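# Sort boxes: full ones into tote, empty ones to desks

## Task

Every box in the room that has something in it must end up entirely inside the tote, and every empty box must be returned to the desk it belongs on. Both must hold on their own when the robot lets go, and the robot must finish upright, neither toppled nor leaning.

## Robot and tools

ROBOT. TidyBot++: a mobile base 0.54 m long, 0.50 m wide and 0.38 m tall on four driven casters, carrying a single seven-joint arm with a two-finger gripper. The shoulder sits 0.12 m ahead of the base centre, 0.68 m off the floor. Segment lengths: upper arm 0.42 m, forearm 0.31 m, hand 0.31 m (wrist to the hand point). Cameras: base_camera (fixed on the base, facing forward) and wrist_camera (looks along the hand). The arm starts folded, hand down, poking up to 0.08 m beyond the base front, elbow up to 1.15 m high. A downward-pointing hand reaches at most about 0.94 m above the floor, and only close in.

FRAMES. Base frame: origin on the floor below the base centre, x ahead, y to the left, z up. hand_pose is reported in it and marks the spot between the finger pads; the hand's own z runs out along the fingers and its y is the closing direction. Odometry is the base frame as it was when the scene began; heading grows to the left, range -3.142 to 3.142. base_odometry counts wheel turns, so slip looks like travel and drift of a few cm and degrees builds up. base_tilt is in degrees, positive when leaning forward or right, with a fixed bias near 1 degree.

execute_actions. Argument actions: a list holding zero or one action; an empty list only reports state and images. An action may have:
- base: exactly one relative move from where the base last reported itself: translate_m (metres, forward +, -2 to 2), strafe_m (metres, left +, -2 to 2) or rotate_rad (radians, counter-clockwise from above +, -6.3 to 6.3). These are offsets, not poses.
- joints: absolute targets by name, radians: joint_1_rad (unlimited, +0.039 tolerance style ±0.039; positive turns the arm clockwise from above, opposite to heading), joint_2_rad shoulder -2.249 to 2.249, joint_3_rad unlimited, joint_4_rad elbow -2.579 to 2.579, joint_5_rad unlimited, joint_6_rad wrist -2.099 to 2.099, joint_7_rad unlimited (hand down: positive is counter-clockwise from above; at 1.57 the fingers part left/right). Tolerances: ±0.039 for joints 1-4, ±0.056 for 5-7. gripper_pos 0 (open, ~85 mm gap) to 1 (shut), gap about 85 x (1 - gripper_pos) mm, ±0.03. Unlimited joints take the short way, so turn in steps under half a revolution.
- speeds: optional caps for that action only: translate_m and strafe_m 0.05 to 0.5 m/s, rotate_rad 0.1 to 1.57 rad/s (the maxima are defaults).
Base and joint motions start together. A base move needing over 8.667 s at its cap is refused; no action runs past 15 s. Unknown keys or out-of-range values reject the call with no motion. Anything omitted may keep pushing toward an older target. Argument cameras: list of base_camera, wrist_camera or all; omitted/null means all, [] means none.

ARM PLANE. With joint_1_rad 0, joint_3_rad 3.14, joint_5_rad 0 (roughly the start), the arm stays in the x-z plane. Angles from vertical, forward positive: upper arm = j2; forearm = j2 - j4; hand = j2 - j4 - j6. Hand forward of shoulder = sum of length*sin(angle); height above shoulder = sum of length*cos(angle). From j3 = 3.14, raising j3 or j5 swings a forward-bent segment to the right. Joints move up to 1.39 rad/s (1.22 for joints 5-7).

OTHER TOOLS. wait: seconds 0 to 10, commands nothing, returns state and images. zoom_image: camera (base_camera or wrist_camera) and region [x0, y0, x1, y1] in pixels from the top-left, at most 504 x 504, on that camera's latest full image. read_manual: section "licences" only; no motion. finished_scene: scene = number of the scene being ended; irreversible; reports success. Ending a reply with no tool call ends everything.

RESULTS. base_status/joint_status: done; off_target (stopped short, maybe still pushing); contact_stop or time_out (target dropped, holding there). Base done only means wheels turned; a blocked base can read done while short, and shoves until timeout. joint command not followed, with a cause line, means a self-collision check blocked the arm targets (the gripper still acts); not_followed joints may be retried on later actions. No check protects the base from the arm. on_its_own lists uncommanded changes. motor_effort: percent of maximum, + toward higher values, bracketed peak; biased and noisy. ARM HIT: arm struck base or itself hard. Gripper at 1: done means empty hand; off_target means something is held at the shown reading. A stop in one call cancels the remaining motion calls of that reply.

CORRECTIONS. Friction leaves joints slightly off while still reporting done; resend each joint as last command + (wanted - read). Held loads make the arm sag; never command a loaded joint to its current reading. hand_pose may itself be 1-2 cm wrong; trust images.

FAULTS. Joint torque limits: 104.5 N m joints 1-4 (warning 56.7), 51.3 N m joints 5-7 (warning 29.4); exceeding one freezes the arm and gripper 10 s and drops the rest of the call, base keeps going. Holding loads heats motors: MOTOR HOT from 60 °C, OVER-TEMPERATURE FAULT at 75 °C with the arm sinking, and limit_stop_at_motor_heat on affected keys; resend targets afterward.

AVOID. Dropping, sliding or slamming objects and pushing hard. Do not drive while the arm is snagged on something about 0.8 m or higher; sideways force on a raised hand can lift wheels. If tilting, retract the arm or back off. Fingers near the floor may strike it. While you think, the robot holds its last command. Fewer robot seconds is better.

Each tool is called as name(argument=value, ...) on one line, values as JSON.

## Session

execute_actions(actions=[])

Scene clock: 0.00 s.
base_odometry: x=+0.000 y=+0.000 heading=+0.000 (m, m, rad; odometry frame)
base_tilt: forward=+0.1 right=+0.1 (deg)
base_status: not commanded
joint_positions: joint_1_rad=+0.027 joint_2_rad=-0.319 joint_3_rad=+3.119 joint_4_rad=-2.505 joint_5_rad=-0.017 joint_6_rad=-0.903 joint_7_rad=+1.601 gripper_pos=+0.000
joint_status: not commanded
motor_effort: joint_1_rad=+0 joint_2_rad=-4 joint_3_rad=+0 joint_4_rad=+17 joint_5_rad=-1 joint_6_rad=+1 joint_7_rad=+0 (%)
hand_pose: x=+0.2598 y=+0.0040 z=+0.5889 quat_wxyz=(-0.003, +1.000, +0.008, +0.026) (m; base frame)
pictures: base_camera, wrist_camera
Images, in order (width x height): base_camera 644x364, wrist_camera 644x476.

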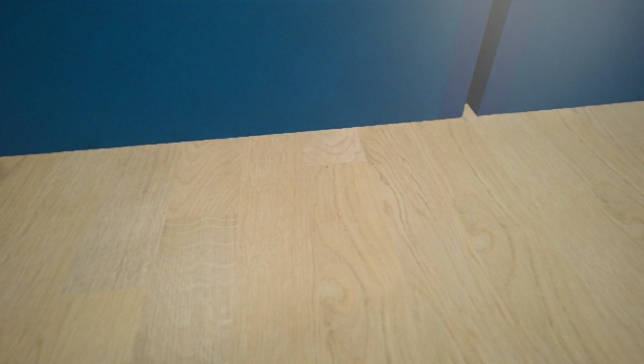

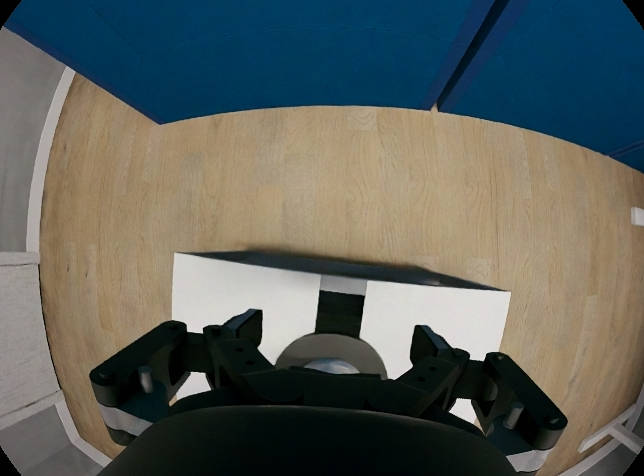

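execute_actions(actions=[{"joints":{"joint_4_rad":-0.9,"joint_6_rad":-1.3,"joint_1_rad":1.5}}], cameras=["wrist_camera"])

execute_actions(actions=[{"joints":{"joint_1_rad":3.1}}], cameras=["wrist_camera"])

execute_actions(actions=[{"joints":{"joint_1_rad":4.7}}], cameras=["wrist_camera"])

execute_actions(actions=[{"joints":{"joint_1_rad":6.28}}], cameras=["wrist_camera"])

Scene clock: 3.63 s.
base_odometry: x=+0.000 y=+0.000 heading=+0.000 (m, m, rad; odometry frame)
base_tilt: forward=+0.1 right=+0.1 (deg)
base_status: not commanded
joint_positions: joint_1_rad=+1.490 joint_2_rad=-0.319 joint_3_rad=+3.119 joint_4_rad=-0.910 joint_5_rad=-0.017 joint_6_rad=-1.274 joint_7_rad=+1.601 gripper_pos=+0.000
joint_status: all done
motor_effort: joint_1_rad=-1(1) joint_2_rad=-4(10) joint_3_rad=+0(0) joint_4_rad=+15(21) joint_5_rad=-1(1) joint_6_rad=+7(7) joint_7_rad=+0(0) (%)
hand_pose: x=+0.1642 y=-0.3382 z=+1.2519 quat_wxyz=(+0.402, +0.608, -0.525, +0.440) (m; base frame)
pictures: wrist_camera
Images, in order (width x height): wrist_camera 644x476.

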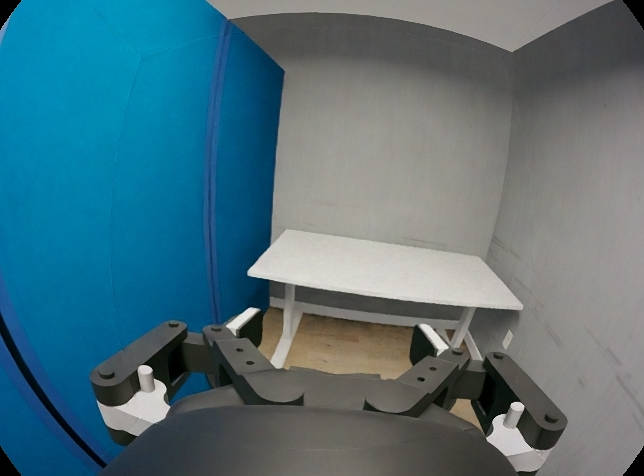

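Scene clock: 6.43 s.
base_odometry: x=+0.000 y=+0.000 heading=+0.000 (m, m, rad; odometry frame)
base_tilt: forward=+0.1 right=+0.1 (deg)
base_status: not commanded
joint_positions: joint_1_rad=+3.090 joint_2_rad=-0.319 joint_3_rad=+3.119 joint_4_rad=-0.910 joint_5_rad=-0.017 joint_6_rad=-1.274 joint_7_rad=+1.601 gripper_pos=+0.000
joint_status: all done
motor_effort: joint_1_rad=+0(1) joint_2_rad=-3(4) joint_3_rad=+0(0) joint_4_rad=+15(16) joint_5_rad=-1(1) joint_6_rad=+7(7) joint_7_rad=+0(1) (%)
hand_pose: x=-0.2204 y=-0.0353 z=+1.2518 quat_wxyz=(+0.595, +0.046, -0.802, +0.018) (m; base frame)
pictures: wrist_camera
Images, in order (width x height): wrist_camera 644x476.

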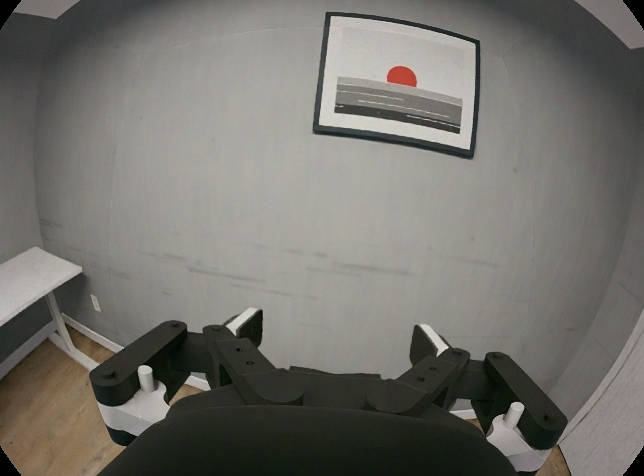

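Scene clock: 9.23 s.
base_odometry: x=+0.000 y=+0.000 heading=+0.000 (m, m, rad; odometry frame)
base_tilt: forward=+0.1 right=+0.1 (deg)
base_status: not commanded
joint_positions: joint_1_rad=+4.690 joint_2_rad=-0.319 joint_3_rad=+3.119 joint_4_rad=-0.910 joint_5_rad=-0.017 joint_6_rad=-1.274 joint_7_rad=+1.601 gripper_pos=+0.000
joint_status: all done
motor_effort: joint_1_rad=+0(1) joint_2_rad=-4(4) joint_3_rad=-1(0) joint_4_rad=+15(15) joint_5_rad=-2(2) joint_6_rad=+7(8) joint_7_rad=+0(0) (%)
hand_pose: x=+0.0937 y=+0.3403 z=+1.2518 quat_wxyz=(+0.428, -0.543, -0.592, -0.415) (m; base frame)
pictures: wrist_camera
Images, in order (width x height): wrist_camera 644x476.

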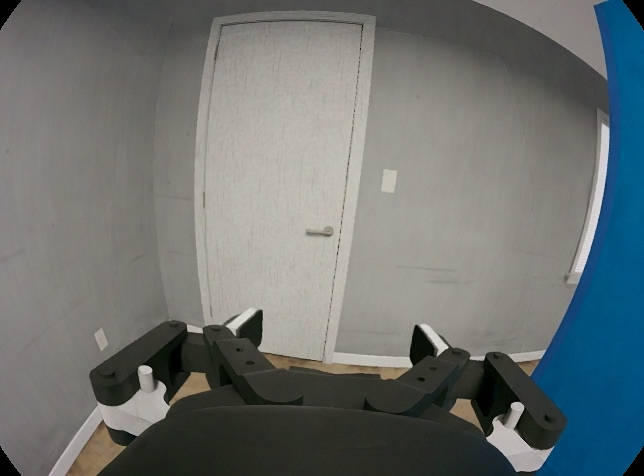

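Scene clock: 12.03 s.
base_odometry: x=+0.000 y=+0.000 heading=+0.000 (m, m, rad; odometry frame)
base_tilt: forward=+0.1 right=+0.1 (deg)
base_status: not commanded
joint_positions: joint_1_rad=+6.270 joint_2_rad=-0.319 joint_3_rad=+3.119 joint_4_rad=-0.910 joint_5_rad=-0.017 joint_6_rad=-1.274 joint_7_rad=+1.601 gripper_pos=+0.000
joint_status: all done
motor_effort: joint_1_rad=-1(1) joint_2_rad=-4(4) joint_3_rad=-1(0) joint_4_rad=+15(15) joint_5_rad=-1(1) joint_6_rad=+7(7) joint_7_rad=+0(1) (%)
hand_pose: x=+0.4595 y=+0.0222 z=+1.2518 quat_wxyz=(+0.006, -0.803, -0.031, -0.596) (m; base frame)
pictures: wrist_camera
Images, in order (width x height): wrist_camera 644x476.

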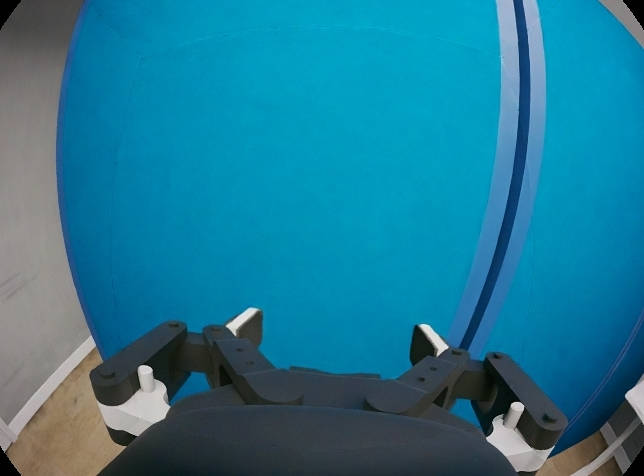

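execute_actions(actions=[{"base":{"strafe_m":1.0},"joints":{"joint_6_rad":-1.5}}])

Scene clock: 15.70 s.
base_odometry: x=+0.001 y=+1.000 heading=-0.001 (m, m, rad; odometry frame)
base_tilt: forward=+0.0 right=+0.1 (deg)
base_status: done
joint_positions: joint_1_rad=+6.271 joint_2_rad=-0.319 joint_3_rad=+3.119 joint_4_rad=-0.909 joint_5_rad=-0.017 joint_6_rad=-1.494 joint_7_rad=+1.601 gripper_pos=+0.000
joint_status: all done
motor_effort: joint_1_rad=-1(0) joint_2_rad=-3(4) joint_3_rad=+0(1) joint_4_rad=+15(16) joint_5_rad=-1(2) joint_6_rad=+7(8) joint_7_rad=+0(0) (%)
hand_pose: x=+0.4324 y=+0.0206 z=+1.1897 quat_wxyz=(+0.005, -0.863, -0.033, -0.505) (m; base frame)
pictures: base_camera, wrist_camera
Images, in order (width x height): base_camera 644x364, wrist_camera 644x476.

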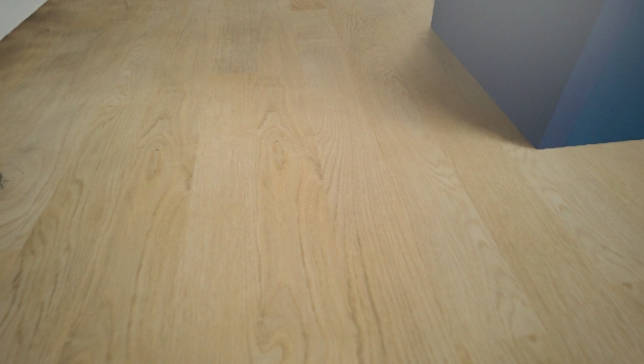

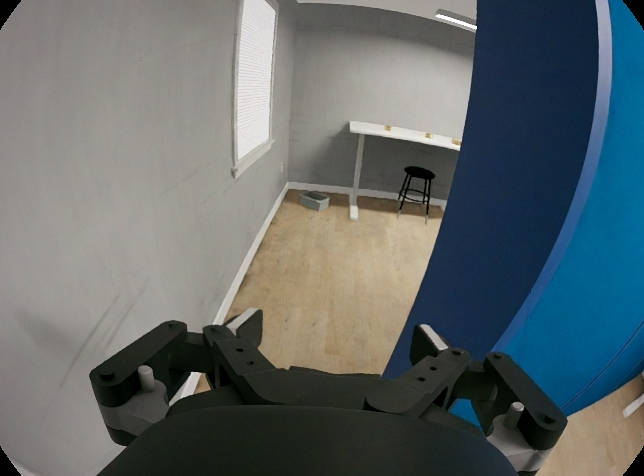

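execute_actions(actions=[{"base":{"rotate_rad":0.12}}], cameras=[])

execute_actions(actions=[{"base":{"translate_m":1.6},"joints":{"joint_1_rad":6.9}}])

Scene clock: 16.90 s.
base_odometry: x=+0.001 y=+1.000 heading=+0.120 (m, m, rad; odometry frame)
base_tilt: forward=+0.1 right=+0.1 (deg)
base_status: done
joint_positions: joint_1_rad=+6.272 joint_2_rad=-0.319 joint_3_rad=+3.118 joint_4_rad=-0.909 joint_5_rad=-0.017 joint_6_rad=-1.494 joint_7_rad=+1.601 gripper_pos=+0.000
joint_status: not commanded
motor_effort: joint_1_rad=-1(1) joint_2_rad=-3(5) joint_3_rad=+0(1) joint_4_rad=+15(16) joint_5_rad=-1(2) joint_6_rad=+7(7) joint_7_rad=-1(0) (%)
hand_pose: x=+0.4324 y=+0.0208 z=+1.1897 quat_wxyz=(+0.005, -0.863, -0.033, -0.505) (m; base frame)
pictures: none
No camera images: the call's "cameras" was empty. Leave "cameras" out to get every camera's image.

Scene clock: 21.50 s.
base_odometry: x=+1.590 y=+1.194 heading=+0.121 (m, m, rad; odometry frame)
base_tilt: forward=+0.1 right=+0.1 (deg)
base_status: done
joint_positions: joint_1_rad=+6.890 joint_2_rad=-0.319 joint_3_rad=+3.118 joint_4_rad=-0.908 joint_5_rad=-0.017 joint_6_rad=-1.494 joint_7_rad=+1.601 gripper_pos=+0.000
joint_status: all done
motor_effort: joint_1_rad=-1(1) joint_2_rad=-4(7) joint_3_rad=+0(2) joint_4_rad=+15(17) joint_5_rad=-1(0) joint_6_rad=+6(7) joint_7_rad=-1(0) (%)
hand_pose: x=+0.3862 y=-0.1646 z=+1.1900 quat_wxyz=(-0.149, -0.832, +0.231, -0.483) (m; base frame)
pictures: base_camera, wrist_camera
Images, in order (width x height): base_camera 644x364, wrist_camera 644x476.

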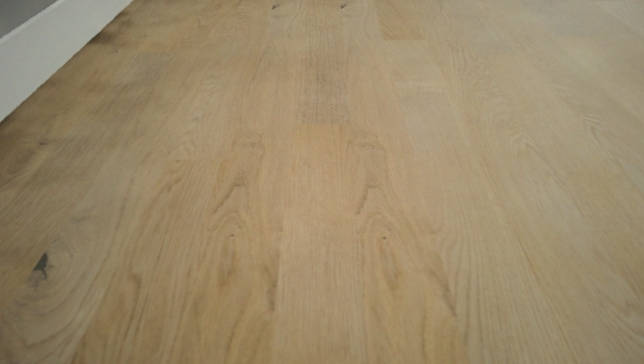

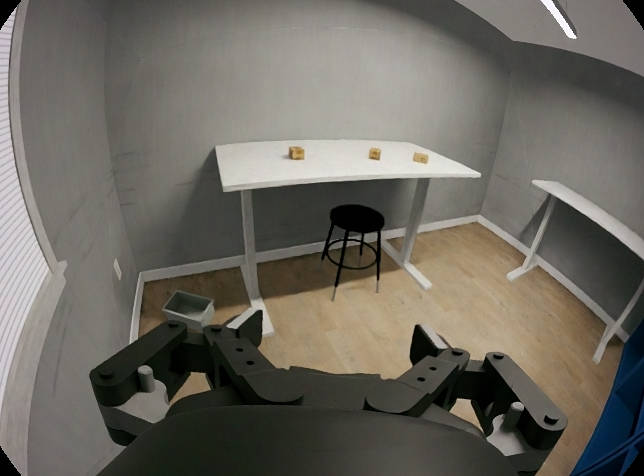

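execute_actions(actions=[{"base":{"strafe_m":-0.6},"joints":{"joint_1_rad":8.6}}], cameras=["wrist_camera"])

Scene clock: 24.70 s.
base_odometry: x=+1.662 y=+0.598 heading=+0.121 (m, m, rad; odometry frame)
base_tilt: forward=+0.1 right=+0.1 (deg)
base_status: done
joint_positions: joint_1_rad=+8.590 joint_2_rad=-0.316 joint_3_rad=+3.118 joint_4_rad=-0.908 joint_5_rad=-0.017 joint_6_rad=-1.494 joint_7_rad=+1.601 gripper_pos=+0.000
joint_status: all done
motor_effort: joint_1_rad=-1(1) joint_2_rad=-3(7) joint_3_rad=+0(2) joint_4_rad=+15(15) joint_5_rad=-1(0) joint_6_rad=+6(7) joint_7_rad=+1(0) (%)
hand_pose: x=-0.0796 y=-0.2450 z=+1.1893 quat_wxyz=(-0.460, -0.376, +0.778, -0.206) (m; base frame)
pictures: wrist_camera
Images, in order (width x height): wrist_camera 644x476.

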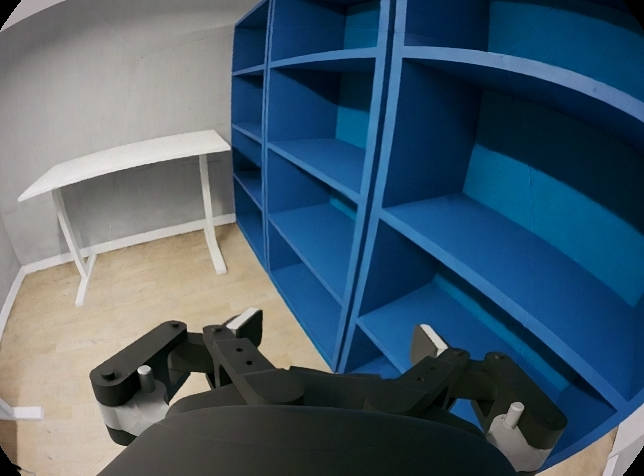

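execute_actions(actions=[{"joints":{"joint_1_rad":6.283}}])

Scene clock: 28.30 s.
base_odometry: x=+1.662 y=+0.598 heading=+0.121 (m, m, rad; odometry frame)
base_tilt: forward=+0.1 right=+0.1 (deg)
base_status: not commanded
joint_positions: joint_1_rad=+6.293 joint_2_rad=-0.316 joint_3_rad=+3.118 joint_4_rad=-0.908 joint_5_rad=-0.017 joint_6_rad=-1.494 joint_7_rad=+1.601 gripper_pos=+0.000
joint_status: all done
motor_effort: joint_1_rad=+0(1) joint_2_rad=-3(4) joint_3_rad=+0(0) joint_4_rad=+15(15) joint_5_rad=-1(1) joint_6_rad=+6(7) joint_7_rad=+0(0) (%)
hand_pose: x=+0.4340 y=+0.0142 z=+1.1893 quat_wxyz=(+0.000, -0.863, -0.024, -0.504) (m; base frame)
pictures: base_camera, wrist_camera
Images, in order (width x height): base_camera 644x364, wrist_camera 644x476.

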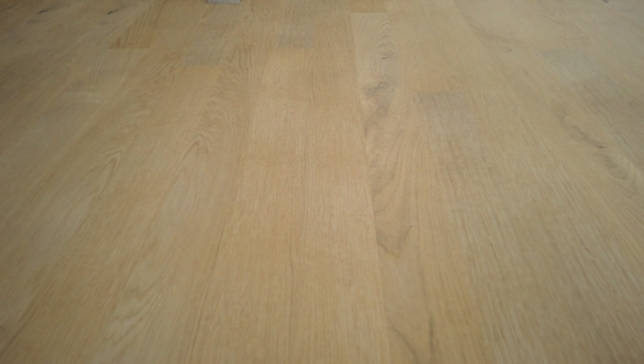

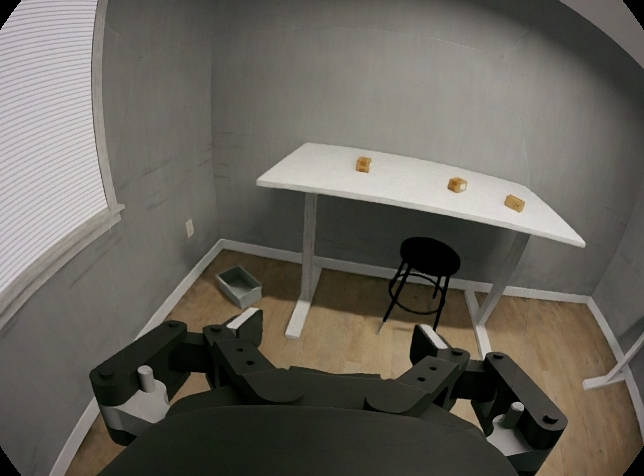

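execute_actions(actions=[{"base":{"strafe_m":-0.25}}], cameras=[])

execute_actions(actions=[{"base":{"translate_m":0.75}}])

Scene clock: 30.80 s.
base_odometry: x=+1.693 y=+0.350 heading=+0.122 (m, m, rad; odometry frame)
base_tilt: forward=+0.1 right=+0.1 (deg)
base_status: done
joint_positions: joint_1_rad=+6.292 joint_2_rad=-0.316 joint_3_rad=+3.120 joint_4_rad=-0.908 joint_5_rad=-0.017 joint_6_rad=-1.494 joint_7_rad=+1.601 gripper_pos=+0.000
joint_status: not commanded
motor_effort: joint_1_rad=-1(1) joint_2_rad=-4(6) joint_3_rad=+0(1) joint_4_rad=+15(16) joint_5_rad=-1(2) joint_6_rad=+7(7) joint_7_rad=+1(0) (%)
hand_pose: x=+0.4341 y=+0.0134 z=+1.1893 quat_wxyz=(+0.000, -0.863, -0.023, -0.504) (m; base frame)
pictures: none
No camera images: the call's "cameras" was empty. Leave "cameras" out to get every camera's image.

Scene clock: 33.67 s.
base_odometry: x=+2.438 y=+0.441 heading=+0.122 (m, m, rad; odometry frame)
base_tilt: forward=+0.1 right=+0.1 (deg)
base_status: done
joint_positions: joint_1_rad=+6.292 joint_2_rad=-0.317 joint_3_rad=+3.120 joint_4_rad=-0.907 joint_5_rad=-0.017 joint_6_rad=-1.494 joint_7_rad=+1.601 gripper_pos=+0.000
joint_status: not commanded
motor_effort: joint_1_rad=-1(1) joint_2_rad=-4(7) joint_3_rad=+0(0) joint_4_rad=+15(16) joint_5_rad=-1(1) joint_6_rad=+6(7) joint_7_rad=-1(1) (%)
hand_pose: x=+0.4338 y=+0.0135 z=+1.1896 quat_wxyz=(+0.000, -0.863, -0.023, -0.504) (m; base frame)
pictures: base_camera, wrist_camera
Images, in order (width x height): base_camera 644x364, wrist_camera 644x476.

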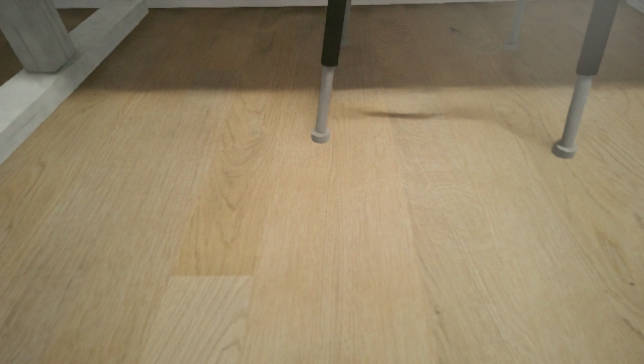

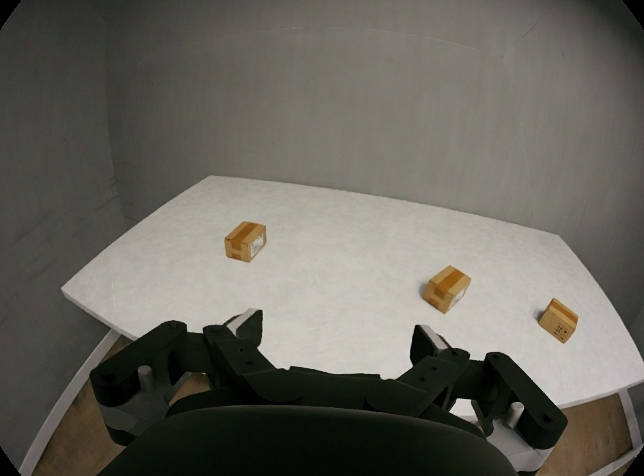

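execute_actions(actions=[{"base":{"strafe_m":0.2},"joints":{"joint_2_rad":0.1,"joint_4_rad":-0.8,"joint_6_rad":-1.3,"joint_3_rad":3.14,"joint_5_rad":0,"joint_7_rad":1.57}}])

Scene clock: 36.83 s.
base_odometry: x=+2.414 y=+0.640 heading=+0.121 (m, m, rad; odometry frame)
base_tilt: forward=+0.1 right=+0.1 (deg)
base_status: done
joint_positions: joint_1_rad=+6.288 joint_2_rad=+0.106 joint_3_rad=+3.128 joint_4_rad=-0.815 joint_5_rad=-0.017 joint_6_rad=-1.326 joint_7_rad=+1.601 gripper_pos=+0.000
joint_status: all done
motor_effort: joint_1_rad=-1(2) joint_2_rad=-21(24) joint_3_rad=-1(2) joint_4_rad=+18(19) joint_5_rad=-1(2) joint_6_rad=+6(7) joint_7_rad=+0(0) (%)
hand_pose: x=+0.6564 y=+0.0106 z=+1.0960 quat_wxyz=(+0.004, -0.901, -0.019, -0.433) (m; base frame)
pictures: base_camera, wrist_camera
Images, in order (width x height): base_camera 644x364, wrist_camera 644x476.

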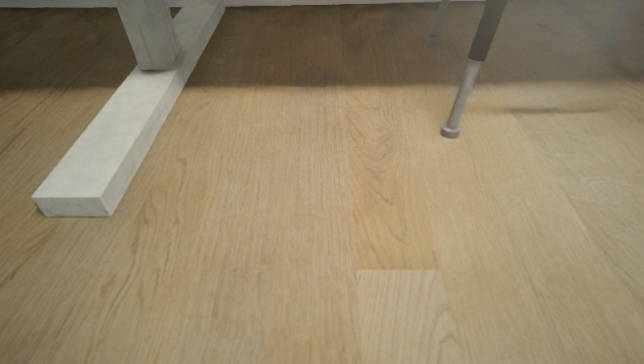

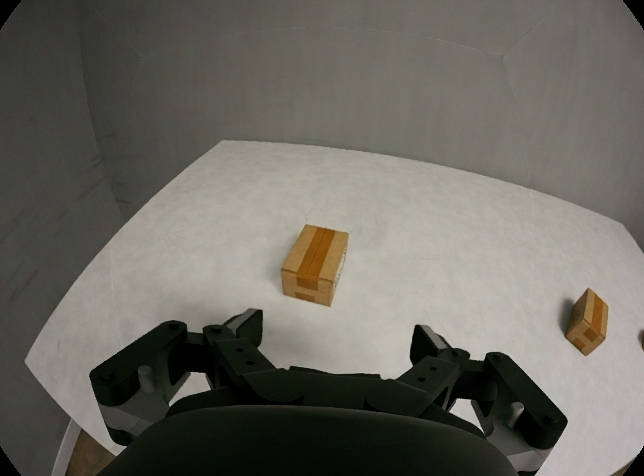

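execute_actions(actions=[{"base":{"strafe_m":0.13},"joints":{"joint_1_rad":6.43,"joint_2_rad":0.2,"joint_4_rad":-0.8,"joint_6_rad":-1.25}}], cameras=["wrist_camera"])

Scene clock: 39.83 s.
base_odometry: x=+2.398 y=+0.769 heading=+0.121 (m, m, rad; odometry frame)
base_tilt: forward=+0.1 right=+0.1 (deg)
base_status: done
joint_positions: joint_1_rad=+6.423 joint_2_rad=+0.196 joint_3_rad=+3.133 joint_4_rad=-0.811 joint_5_rad=-0.017 joint_6_rad=-1.276 joint_7_rad=+1.601 gripper_pos=+0.000
joint_status: all done
motor_effort: joint_1_rad=+0(1) joint_2_rad=-24(26) joint_3_rad=-1(3) joint_4_rad=+19(20) joint_5_rad=-2(2) joint_6_rad=+6(5) joint_7_rad=+1(1) (%)
hand_pose: x=+0.6981 y=-0.0704 z=+1.0590 quat_wxyz=(-0.024, -0.908, +0.045, -0.416) (m; base frame)
pictures: wrist_camera
Images, in order (width x height): wrist_camera 644x476.

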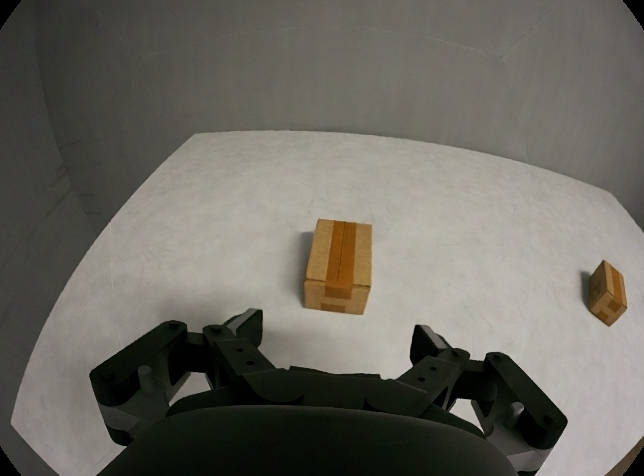

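execute_actions(actions=[{"joints":{"joint_2_rad":0.49,"joint_4_rad":-0.55,"joint_6_rad":-1.22}}], cameras=["wrist_camera"])

Scene clock: 42.40 s.
base_odometry: x=+2.398 y=+0.769 heading=+0.121 (m, m, rad; odometry frame)
base_tilt: forward=+0.1 right=+0.1 (deg)
base_status: not commanded
joint_positions: joint_1_rad=+6.423 joint_2_rad=+0.496 joint_3_rad=+3.133 joint_4_rad=-0.565 joint_5_rad=-0.017 joint_6_rad=-1.246 joint_7_rad=+1.601 gripper_pos=+0.000
joint_status: all done
motor_effort: joint_1_rad=+0(1) joint_2_rad=-34(38) joint_3_rad=-1(2) joint_4_rad=+19(21) joint_5_rad=-1(1) joint_6_rad=+6(6) joint_7_rad=+0(1) (%)
hand_pose: x=+0.8187 y=-0.0877 z=+0.9966 quat_wxyz=(-0.023, -0.913, +0.046, -0.405) (m; base frame)
pictures: wrist_camera
Images, in order (width x height): wrist_camera 644x476.

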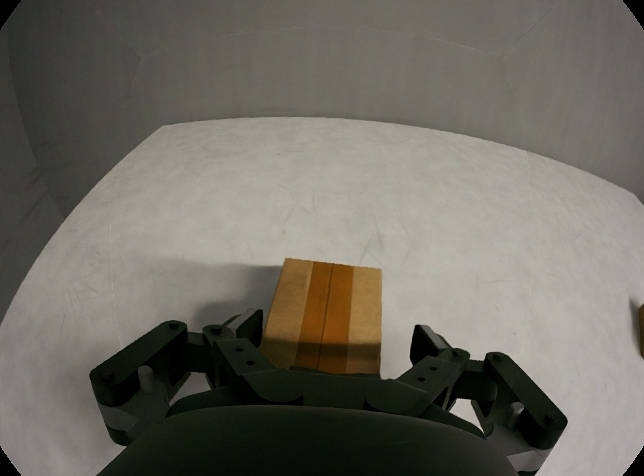

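execute_actions(actions=[{"joints":{"joint_1_rad":6.395,"joint_2_rad":0.51}}], cameras=["wrist_camera"])

execute_actions(actions=[{"joints":{"gripper_pos":1}}], cameras=["wrist_camera"])

execute_actions(actions=[{"joints":{"joint_2_rad":0.40}}], cameras=["wrist_camera"])

Scene clock: 44.97 s.
base_odometry: x=+2.398 y=+0.769 heading=+0.121 (m, m, rad; odometry frame)
base_tilt: forward=+0.1 right=+0.1 (deg)
base_status: not commanded
joint_positions: joint_1_rad=+6.398 joint_2_rad=+0.499 joint_3_rad=+3.133 joint_4_rad=-0.565 joint_5_rad=-0.017 joint_6_rad=-1.246 joint_7_rad=+1.601 gripper_pos=+0.000
joint_status: all done
motor_effort: joint_1_rad=+0(1) joint_2_rad=-35(35) joint_3_rad=-1(2) joint_4_rad=+19(20) joint_5_rad=-1(2) joint_6_rad=+5(5) joint_7_rad=+0(1) (%)
hand_pose: x=+0.8216 y=-0.0707 z=+0.9946 quat_wxyz=(-0.018, -0.914, +0.035, -0.404) (m; base frame)
pictures: wrist_camera
Images, in order (width x height): wrist_camera 644x476.

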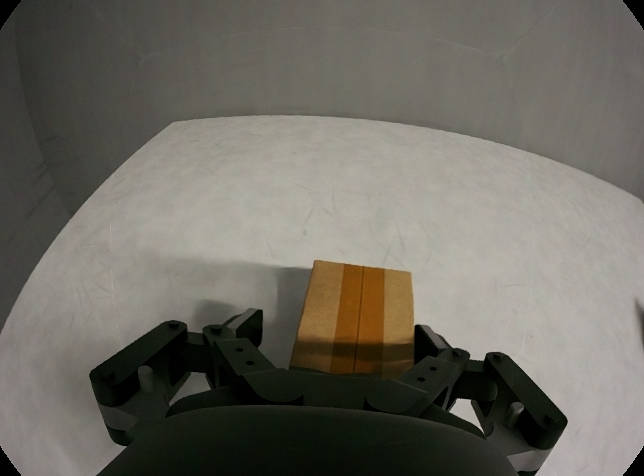

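Scene clock: 46.07 s.
base_odometry: x=+2.398 y=+0.769 heading=+0.121 (m, m, rad; odometry frame)
base_tilt: forward=+0.1 right=+0.1 (deg)
base_status: not commanded
joint_positions: joint_1_rad=+6.398 joint_2_rad=+0.499 joint_3_rad=+3.133 joint_4_rad=-0.563 joint_5_rad=-0.017 joint_6_rad=-1.245 joint_7_rad=+1.601 gripper_pos=+0.353
joint_status: gripper_pos off_target (ended at +0.353, target +1.000)
motor_effort: joint_1_rad=-1(1) joint_2_rad=-34(36) joint_3_rad=-1(1) joint_4_rad=+19(20) joint_5_rad=-1(1) joint_6_rad=+6(6) joint_7_rad=+0(0) (%)
hand_pose: x=+0.8221 y=-0.0707 z=+0.9954 quat_wxyz=(-0.018, -0.913, +0.035, -0.405) (m; base frame)
pictures: wrist_camera
Images, in order (width x height): wrist_camera 644x476.

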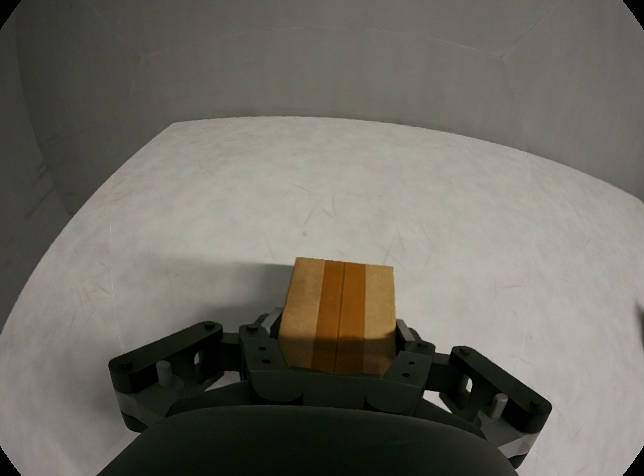

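Scene clock: 47.17 s.
base_odometry: x=+2.398 y=+0.769 heading=+0.121 (m, m, rad; odometry frame)
base_tilt: forward=+0.1 right=+0.1 (deg)
base_status: not commanded
joint_positions: joint_1_rad=+6.398 joint_2_rad=+0.399 joint_3_rad=+3.133 joint_4_rad=-0.556 joint_5_rad=-0.017 joint_6_rad=-1.245 joint_7_rad=+1.601 gripper_pos=+0.353
joint_status: all done
motor_effort: joint_1_rad=+0(1) joint_2_rad=-30(37) joint_3_rad=-1(2) joint_4_rad=+19(21) joint_5_rad=-1(1) joint_6_rad=+6(6) joint_7_rad=+0(0) (%)
hand_pose: x=+0.7873 y=-0.0667 z=+1.0681 quat_wxyz=(-0.021, -0.890, +0.034, -0.453) (m; base frame)
pictures: wrist_camera
Images, in order (width x height): wrist_camera 644x476.

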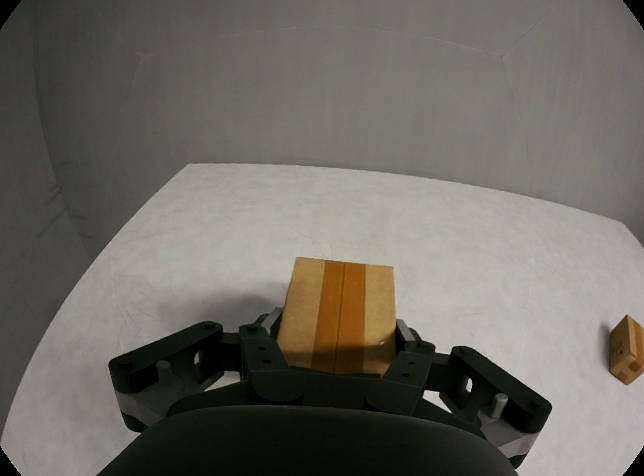

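execute_actions(actions=[{"joints":{"joint_2_rad":0.495,"joint_4_rad":-0.56}}], cameras=[])

execute_actions(actions=[{"joints":{"gripper_pos":0}}], cameras=[])

execute_actions(actions=[{"joints":{"joint_2_rad":0.40,"joint_4_rad":-0.55}}], cameras=["wrist_camera"])

execute_actions(actions=[{"base":{"strafe_m":-0.45},"joints":{"joint_1_rad":6.43,"joint_2_rad":0.1,"joint_4_rad":-0.8,"joint_6_rad":-1.3}}])

Scene clock: 48.93 s.
base_odometry: x=+2.398 y=+0.769 heading=+0.121 (m, m, rad; odometry frame)
base_tilt: forward=+0.1 right=+0.1 (deg)
base_status: not commanded
joint_positions: joint_1_rad=+6.398 joint_2_rad=+0.499 joint_3_rad=+3.133 joint_4_rad=-0.558 joint_5_rad=-0.017 joint_6_rad=-1.245 joint_7_rad=+1.601 gripper_pos=+0.353
joint_status: all done
motor_effort: joint_1_rad=-1(1) joint_2_rad=-35(38) joint_3_rad=-2(2) joint_4_rad=+20(21) joint_5_rad=-1(1) joint_6_rad=+6(6) joint_7_rad=+0(0) (%)
hand_pose: x=+0.8222 y=-0.0708 z=+0.9982 quat_wxyz=(-0.018, -0.912, +0.035, -0.408) (m; base frame)
pictures: none
No camera images: the call's "cameras" was empty. Leave "cameras" out to get every camera's image.

Scene clock: 50.03 s.
base_odometry: x=+2.398 y=+0.769 heading=+0.121 (m, m, rad; odometry frame)
base_tilt: forward=+0.1 right=+0.1 (deg)
base_status: not commanded
joint_positions: joint_1_rad=+6.398 joint_2_rad=+0.499 joint_3_rad=+3.133 joint_4_rad=-0.558 joint_5_rad=-0.017 joint_6_rad=-1.245 joint_7_rad=+1.601 gripper_pos=+0.000
joint_status: all done
motor_effort: joint_1_rad=+0(0) joint_2_rad=-34(34) joint_3_rad=-1(1) joint_4_rad=+19(20) joint_5_rad=-1(1) joint_6_rad=+5(6) joint_7_rad=+0(0) (%)
hand_pose: x=+0.8222 y=-0.0708 z=+0.9982 quat_wxyz=(-0.018, -0.912, +0.035, -0.408) (m; base frame)
pictures: none
No camera images: the call's "cameras" was empty. Leave "cameras" out to get every camera's image.

Scene clock: 51.07 s.
base_odometry: x=+2.398 y=+0.769 heading=+0.121 (m, m, rad; odometry frame)
base_tilt: forward=+0.1 right=+0.1 (deg)
base_status: not commanded
joint_positions: joint_1_rad=+6.398 joint_2_rad=+0.398 joint_3_rad=+3.133 joint_4_rad=-0.554 joint_5_rad=-0.017 joint_6_rad=-1.245 joint_7_rad=+1.601 gripper_pos=+0.000
joint_status: all done
motor_effort: joint_1_rad=-1(0) joint_2_rad=-31(36) joint_3_rad=-1(2) joint_4_rad=+19(20) joint_5_rad=-1(1) joint_6_rad=+6(6) joint_7_rad=+0(1) (%)
hand_pose: x=+0.7869 y=-0.0667 z=+1.0699 quat_wxyz=(-0.021, -0.890, +0.034, -0.455) (m; base frame)
pictures: wrist_camera
Images, in order (width x height): wrist_camera 644x476.

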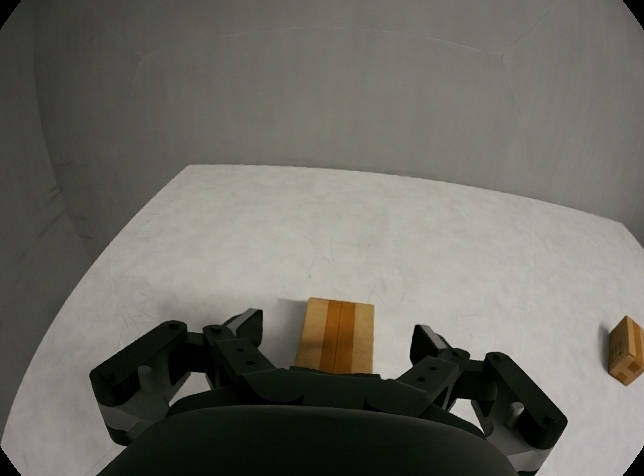

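Scene clock: 53.47 s.
base_odometry: x=+2.453 y=+0.322 heading=+0.122 (m, m, rad; odometry frame)
base_tilt: forward=+0.1 right=+0.1 (deg)
base_status: done
joint_positions: joint_1_rad=+6.429 joint_2_rad=+0.096 joint_3_rad=+3.138 joint_4_rad=-0.786 joint_5_rad=-0.017 joint_6_rad=-1.275 joint_7_rad=+1.601 gripper_pos=+0.000
joint_status: all done
motor_effort: joint_1_rad=-1(1) joint_2_rad=-20(33) joint_3_rad=-1(3) joint_4_rad=+18(21) joint_5_rad=-1(2) joint_6_rad=+6(6) joint_7_rad=+0(1) (%)
hand_pose: x=+0.6566 y=-0.0704 z=+1.1288 quat_wxyz=(-0.032, -0.880, +0.047, -0.472) (m; base frame)
pictures: base_camera, wrist_camera
Images, in order (width x height): base_camera 644x364, wrist_camera 644x476.

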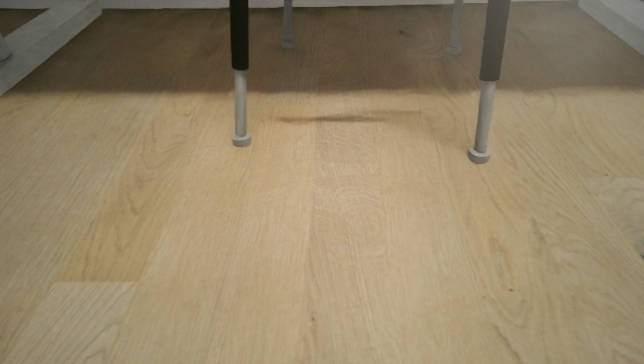

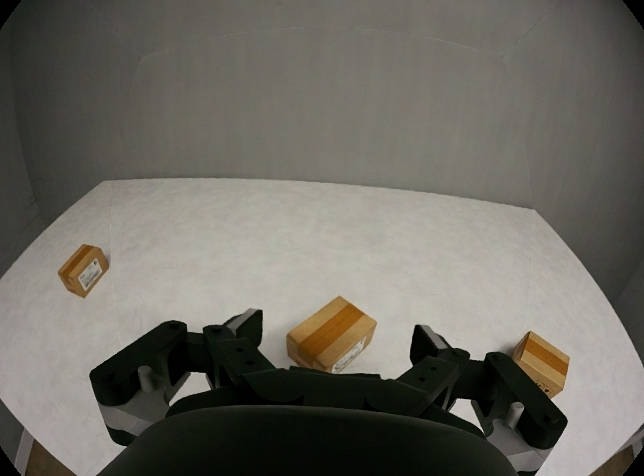

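execute_actions(actions=[{"base":{"strafe_m":0.47},"joints":{"joint_1_rad":7.18}}], cameras=[])

execute_actions(actions=[{"base":{"translate_m":0.17},"joints":{"joint_2_rad":0.2,"joint_4_rad":-0.8,"joint_6_rad":-1.27}}])

Scene clock: 56.63 s.
base_odometry: x=+2.396 y=+0.789 heading=+0.121 (m, m, rad; odometry frame)
base_tilt: forward=+0.1 right=+0.1 (deg)
base_status: done
joint_positions: joint_1_rad=+7.171 joint_2_rad=+0.096 joint_3_rad=+3.141 joint_4_rad=-0.789 joint_5_rad=-0.017 joint_6_rad=-1.278 joint_7_rad=+1.601 gripper_pos=+0.000
joint_status: all done
motor_effort: joint_1_rad=-1(3) joint_2_rad=-20(24) joint_3_rad=-1(3) joint_4_rad=+18(19) joint_5_rad=-1(2) joint_6_rad=+6(7) joint_7_rad=+1(0) (%)
hand_pose: x=+0.4661 y=-0.4160 z=+1.1262 quat_wxyz=(-0.201, -0.803, +0.365, -0.425) (m; base frame)
pictures: none
No camera images: the call's "cameras" was empty. Leave "cameras" out to get every camera's image.

Scene clock: 58.17 s.
base_odometry: x=+2.565 y=+0.810 heading=+0.122 (m, m, rad; odometry frame)
base_tilt: forward=+0.1 right=+0.1 (deg)
base_status: done
joint_positions: joint_1_rad=+7.175 joint_2_rad=+0.206 joint_3_rad=+3.141 joint_4_rad=-0.793 joint_5_rad=-0.017 joint_6_rad=-1.278 joint_7_rad=+1.601 gripper_pos=+0.000
joint_status: all done
motor_effort: joint_1_rad=+0(1) joint_2_rad=-25(28) joint_3_rad=-1(3) joint_4_rad=+19(19) joint_5_rad=-1(2) joint_6_rad=+6(7) joint_7_rad=+0(0) (%)
hand_pose: x=+0.4932 y=-0.4527 z=+1.0619 quat_wxyz=(-0.179, -0.826, +0.378, -0.379) (m; base frame)
pictures: base_camera, wrist_camera
Images, in order (width x height): base_camera 644x364, wrist_camera 644x476.

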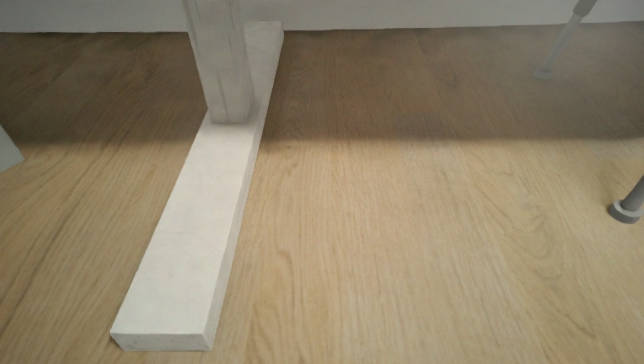

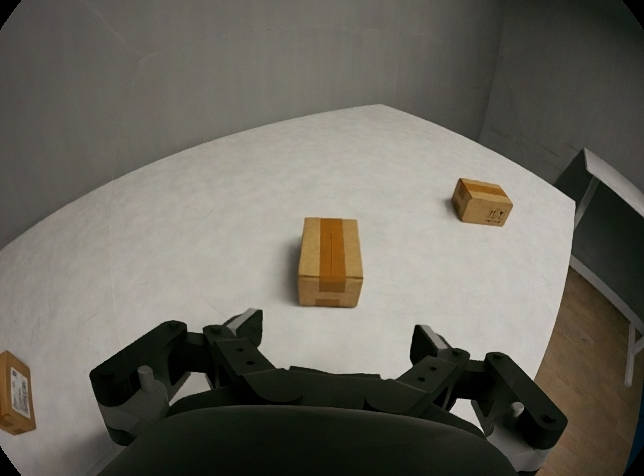

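execute_actions(actions=[{"joints":{"joint_1_rad":7.142,"joint_2_rad":0.5,"joint_4_rad":-0.55,"joint_6_rad":-1.22}}], cameras=["wrist_camera"])

execute_actions(actions=[{"joints":{"gripper_pos":1}}], cameras=[])

execute_actions(actions=[{"joints":{"joint_2_rad":0.40}}], cameras=["wrist_camera"])

Scene clock: 60.37 s.
base_odometry: x=+2.565 y=+0.810 heading=+0.122 (m, m, rad; odometry frame)
base_tilt: forward=+0.1 right=+0.1 (deg)
base_status: not commanded
joint_positions: joint_1_rad=+7.152 joint_2_rad=+0.506 joint_3_rad=+3.141 joint_4_rad=-0.565 joint_5_rad=-0.017 joint_6_rad=-1.246 joint_7_rad=+1.601 gripper_pos=+0.000
joint_status: all done
motor_effort: joint_1_rad=+0(0) joint_2_rad=-34(37) joint_3_rad=-1(2) joint_4_rad=+19(21) joint_5_rad=-1(1) joint_6_rad=+5(6) joint_7_rad=+0(0) (%)
hand_pose: x=+0.5815 y=-0.5367 z=+0.9893 quat_wxyz=(-0.166, -0.837, +0.372, -0.365) (m; base frame)
pictures: wrist_camera
Images, in order (width x height): wrist_camera 644x476.

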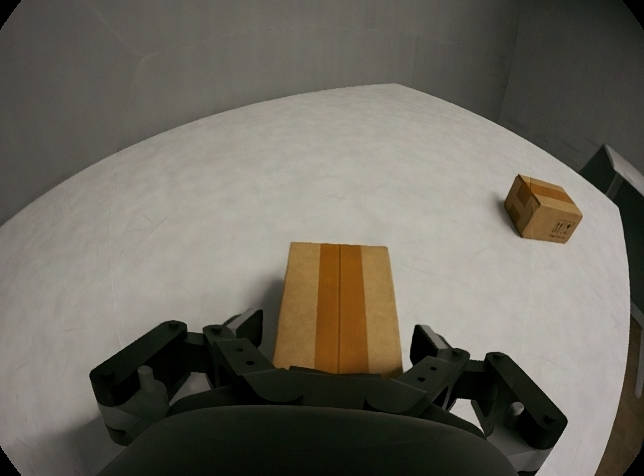

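Scene clock: 61.47 s.
base_odometry: x=+2.565 y=+0.810 heading=+0.122 (m, m, rad; odometry frame)
base_tilt: forward=+0.1 right=+0.1 (deg)
base_status: not commanded
joint_positions: joint_1_rad=+7.152 joint_2_rad=+0.506 joint_3_rad=+3.141 joint_4_rad=-0.563 joint_5_rad=-0.017 joint_6_rad=-1.244 joint_7_rad=+1.601 gripper_pos=+0.348
joint_status: gripper_pos off_target (ended at +0.348, target +1.000)
motor_effort: joint_1_rad=+0(0) joint_2_rad=-34(35) joint_3_rad=-1(2) joint_4_rad=+19(20) joint_5_rad=-1(1) joint_6_rad=+6(5) joint_7_rad=+0(0) (%)
hand_pose: x=+0.5817 y=-0.5369 z=+0.9911 quat_wxyz=(-0.167, -0.836, +0.372, -0.366) (m; base frame)
pictures: none
No camera images: the call's "cameras" was empty. Leave "cameras" out to get every camera's image.

Scene clock: 62.53 s.
base_odometry: x=+2.565 y=+0.810 heading=+0.122 (m, m, rad; odometry frame)
base_tilt: forward=+0.1 right=+0.1 (deg)
base_status: not commanded
joint_positions: joint_1_rad=+7.152 joint_2_rad=+0.398 joint_3_rad=+3.141 joint_4_rad=-0.555 joint_5_rad=-0.017 joint_6_rad=-1.244 joint_7_rad=+1.601 gripper_pos=+0.348
joint_status: all done
motor_effort: joint_1_rad=+0(1) joint_2_rad=-30(37) joint_3_rad=-1(1) joint_4_rad=+19(21) joint_5_rad=-1(2) joint_6_rad=+6(6) joint_7_rad=+0(0) (%)
hand_pose: x=+0.5576 y=-0.5085 z=+1.0691 quat_wxyz=(-0.190, -0.814, +0.361, -0.413) (m; base frame)
pictures: wrist_camera
Images, in order (width x height): wrist_camera 644x476.

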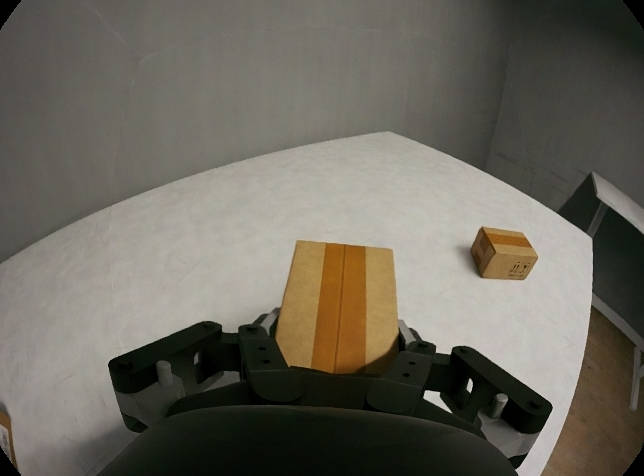

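execute_actions(actions=[{"joints":{"joint_2_rad":0.5,"joint_4_rad":-0.56}}], cameras=[])

execute_actions(actions=[{"joints":{"gripper_pos":0}}], cameras=[])

execute_actions(actions=[{"joints":{"joint_2_rad":0.1,"joint_4_rad":-0.8,"joint_6_rad":-1.27}}], cameras=[])

execute_actions(actions=[{"base":{"translate_m":-0.1}}], cameras=[])

execute_actions(actions=[{"base":{"strafe_m":-1.33},"joints":{"joint_1_rad":5.53}}])

Scene clock: 64.57 s.
base_odometry: x=+2.565 y=+0.810 heading=+0.122 (m, m, rad; odometry frame)
base_tilt: forward=+0.1 right=+0.1 (deg)
base_status: not commanded
joint_positions: joint_1_rad=+7.152 joint_2_rad=+0.504 joint_3_rad=+3.141 joint_4_rad=-0.558 joint_5_rad=-0.017 joint_6_rad=-1.244 joint_7_rad=+1.601 gripper_pos=+0.348
joint_status: all done
motor_effort: joint_1_rad=-1(0) joint_2_rad=-35(37) joint_3_rad=-1(2) joint_4_rad=+19(21) joint_5_rad=-1(1) joint_6_rad=+6(6) joint_7_rad=+0(0) (%)
hand_pose: x=+0.5815 y=-0.5367 z=+0.9947 quat_wxyz=(-0.169, -0.835, +0.371, -0.369) (m; base frame)
pictures: none
No camera images: the call's "cameras" was empty. Leave "cameras" out to get every camera's image.

Scene clock: 65.67 s.
base_odometry: x=+2.565 y=+0.810 heading=+0.122 (m, m, rad; odometry frame)
base_tilt: forward=+0.1 right=+0.1 (deg)
base_status: not commanded
joint_positions: joint_1_rad=+7.152 joint_2_rad=+0.504 joint_3_rad=+3.141 joint_4_rad=-0.558 joint_5_rad=-0.017 joint_6_rad=-1.244 joint_7_rad=+1.601 gripper_pos=+0.000
joint_status: all done
motor_effort: joint_1_rad=-1(0) joint_2_rad=-34(35) joint_3_rad=-1(1) joint_4_rad=+19(20) joint_5_rad=-1(1) joint_6_rad=+5(5) joint_7_rad=+1(0) (%)
hand_pose: x=+0.5815 y=-0.5367 z=+0.9947 quat_wxyz=(-0.169, -0.835, +0.371, -0.369) (m; base frame)
pictures: none
No camera images: the call's "cameras" was empty. Leave "cameras" out to get every camera's image.

Scene clock: 67.53 s.
base_odometry: x=+2.565 y=+0.810 heading=+0.122 (m, m, rad; odometry frame)
base_tilt: forward=+0.1 right=+0.1 (deg)
base_status: not commanded
joint_positions: joint_1_rad=+7.152 joint_2_rad=+0.095 joint_3_rad=+3.141 joint_4_rad=-0.786 joint_5_rad=-0.017 joint_6_rad=-1.244 joint_7_rad=+1.601 gripper_pos=+0.000
joint_status: all done
motor_effort: joint_1_rad=+0(0) joint_2_rad=-21(36) joint_3_rad=-1(2) joint_4_rad=+18(20) joint_5_rad=-1(1) joint_6_rad=+6(7) joint_7_rad=+1(0) (%)
hand_pose: x=+0.4772 y=-0.4133 z=+1.1372 quat_wxyz=(-0.204, -0.799, +0.354, -0.442) (m; base frame)
pictures: none
No camera images: the call's "cameras" was empty. Leave "cameras" out to get every camera's image.

Scene clock: 68.77 s.
base_odometry: x=+2.466 y=+0.797 heading=+0.122 (m, m, rad; odometry frame)
base_tilt: forward=+0.1 right=+0.1 (deg)
base_status: done
joint_positions: joint_1_rad=+7.147 joint_2_rad=+0.095 joint_3_rad=+3.141 joint_4_rad=-0.787 joint_5_rad=-0.017 joint_6_rad=-1.246 joint_7_rad=+1.601 gripper_pos=+0.000
joint_status: not commanded
motor_effort: joint_1_rad=-1(1) joint_2_rad=-20(23) joint_3_rad=-1(1) joint_4_rad=+18(19) joint_5_rad=-2(2) joint_6_rad=+6(6) joint_7_rad=+0(0) (%)
hand_pose: x=+0.4789 y=-0.4116 z=+1.1364 quat_wxyz=(-0.203, -0.800, +0.352, -0.442) (m; base frame)
pictures: none
No camera images: the call's "cameras" was empty. Leave "cameras" out to get every camera's image.

Scene clock: 72.83 s.
base_odometry: x=+2.629 y=-0.523 heading=+0.123 (m, m, rad; odometry frame)
base_tilt: forward=+0.1 right=+0.1 (deg)
base_status: done
joint_positions: joint_1_rad=+5.537 joint_2_rad=+0.095 joint_3_rad=+3.140 joint_4_rad=-0.788 joint_5_rad=-0.017 joint_6_rad=-1.248 joint_7_rad=+1.601 gripper_pos=+0.000
joint_status: all done
motor_effort: joint_1_rad=+0(2) joint_2_rad=-20(22) joint_3_rad=-1(3) joint_4_rad=+18(19) joint_5_rad=-1(2) joint_6_rad=+6(7) joint_7_rad=+0(0) (%)
hand_pose: x=+0.5154 y=+0.3762 z=+1.1349 quat_wxyz=(+0.178, -0.809, -0.333, -0.450) (m; base frame)
pictures: base_camera, wrist_camera
Images, in order (width x height): base_camera 644x364, wrist_camera 644x476.

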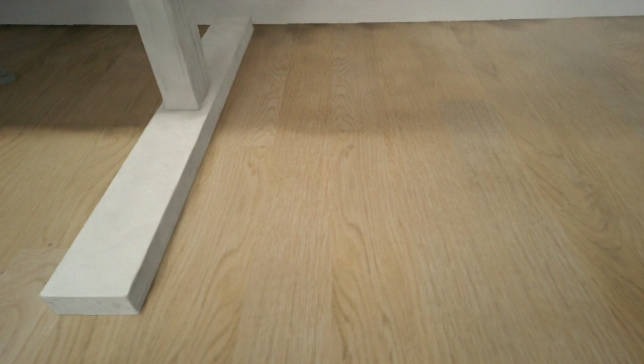

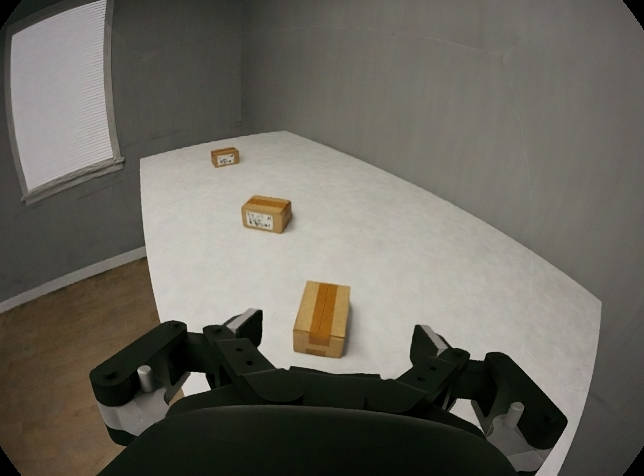

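execute_actions(actions=[{"base":{"translate_m":-0.06},"joints":{"joint_2_rad":0.2,"joint_4_rad":-0.8,"joint_6_rad":-1.3}}], cameras=["wrist_camera"])

Scene clock: 74.43 s.
base_odometry: x=+2.570 y=-0.530 heading=+0.123 (m, m, rad; odometry frame)
base_tilt: forward=+0.1 right=+0.1 (deg)
base_status: done
joint_positions: joint_1_rad=+5.532 joint_2_rad=+0.190 joint_3_rad=+3.140 joint_4_rad=-0.792 joint_5_rad=-0.017 joint_6_rad=-1.277 joint_7_rad=+1.601 gripper_pos=+0.000
joint_status: all done
motor_effort: joint_1_rad=-1(2) joint_2_rad=-23(26) joint_3_rad=-1(3) joint_4_rad=+18(20) joint_5_rad=-1(2) joint_6_rad=+6(6) joint_7_rad=+0(0) (%)
hand_pose: x=+0.5392 y=+0.4017 z=+1.0721 quat_wxyz=(+0.159, -0.835, -0.346, -0.397) (m; base frame)
pictures: wrist_camera
Images, in order (width x height): wrist_camera 644x476.

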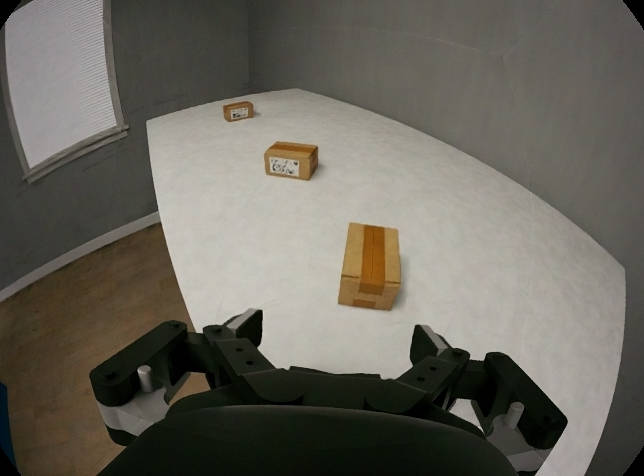

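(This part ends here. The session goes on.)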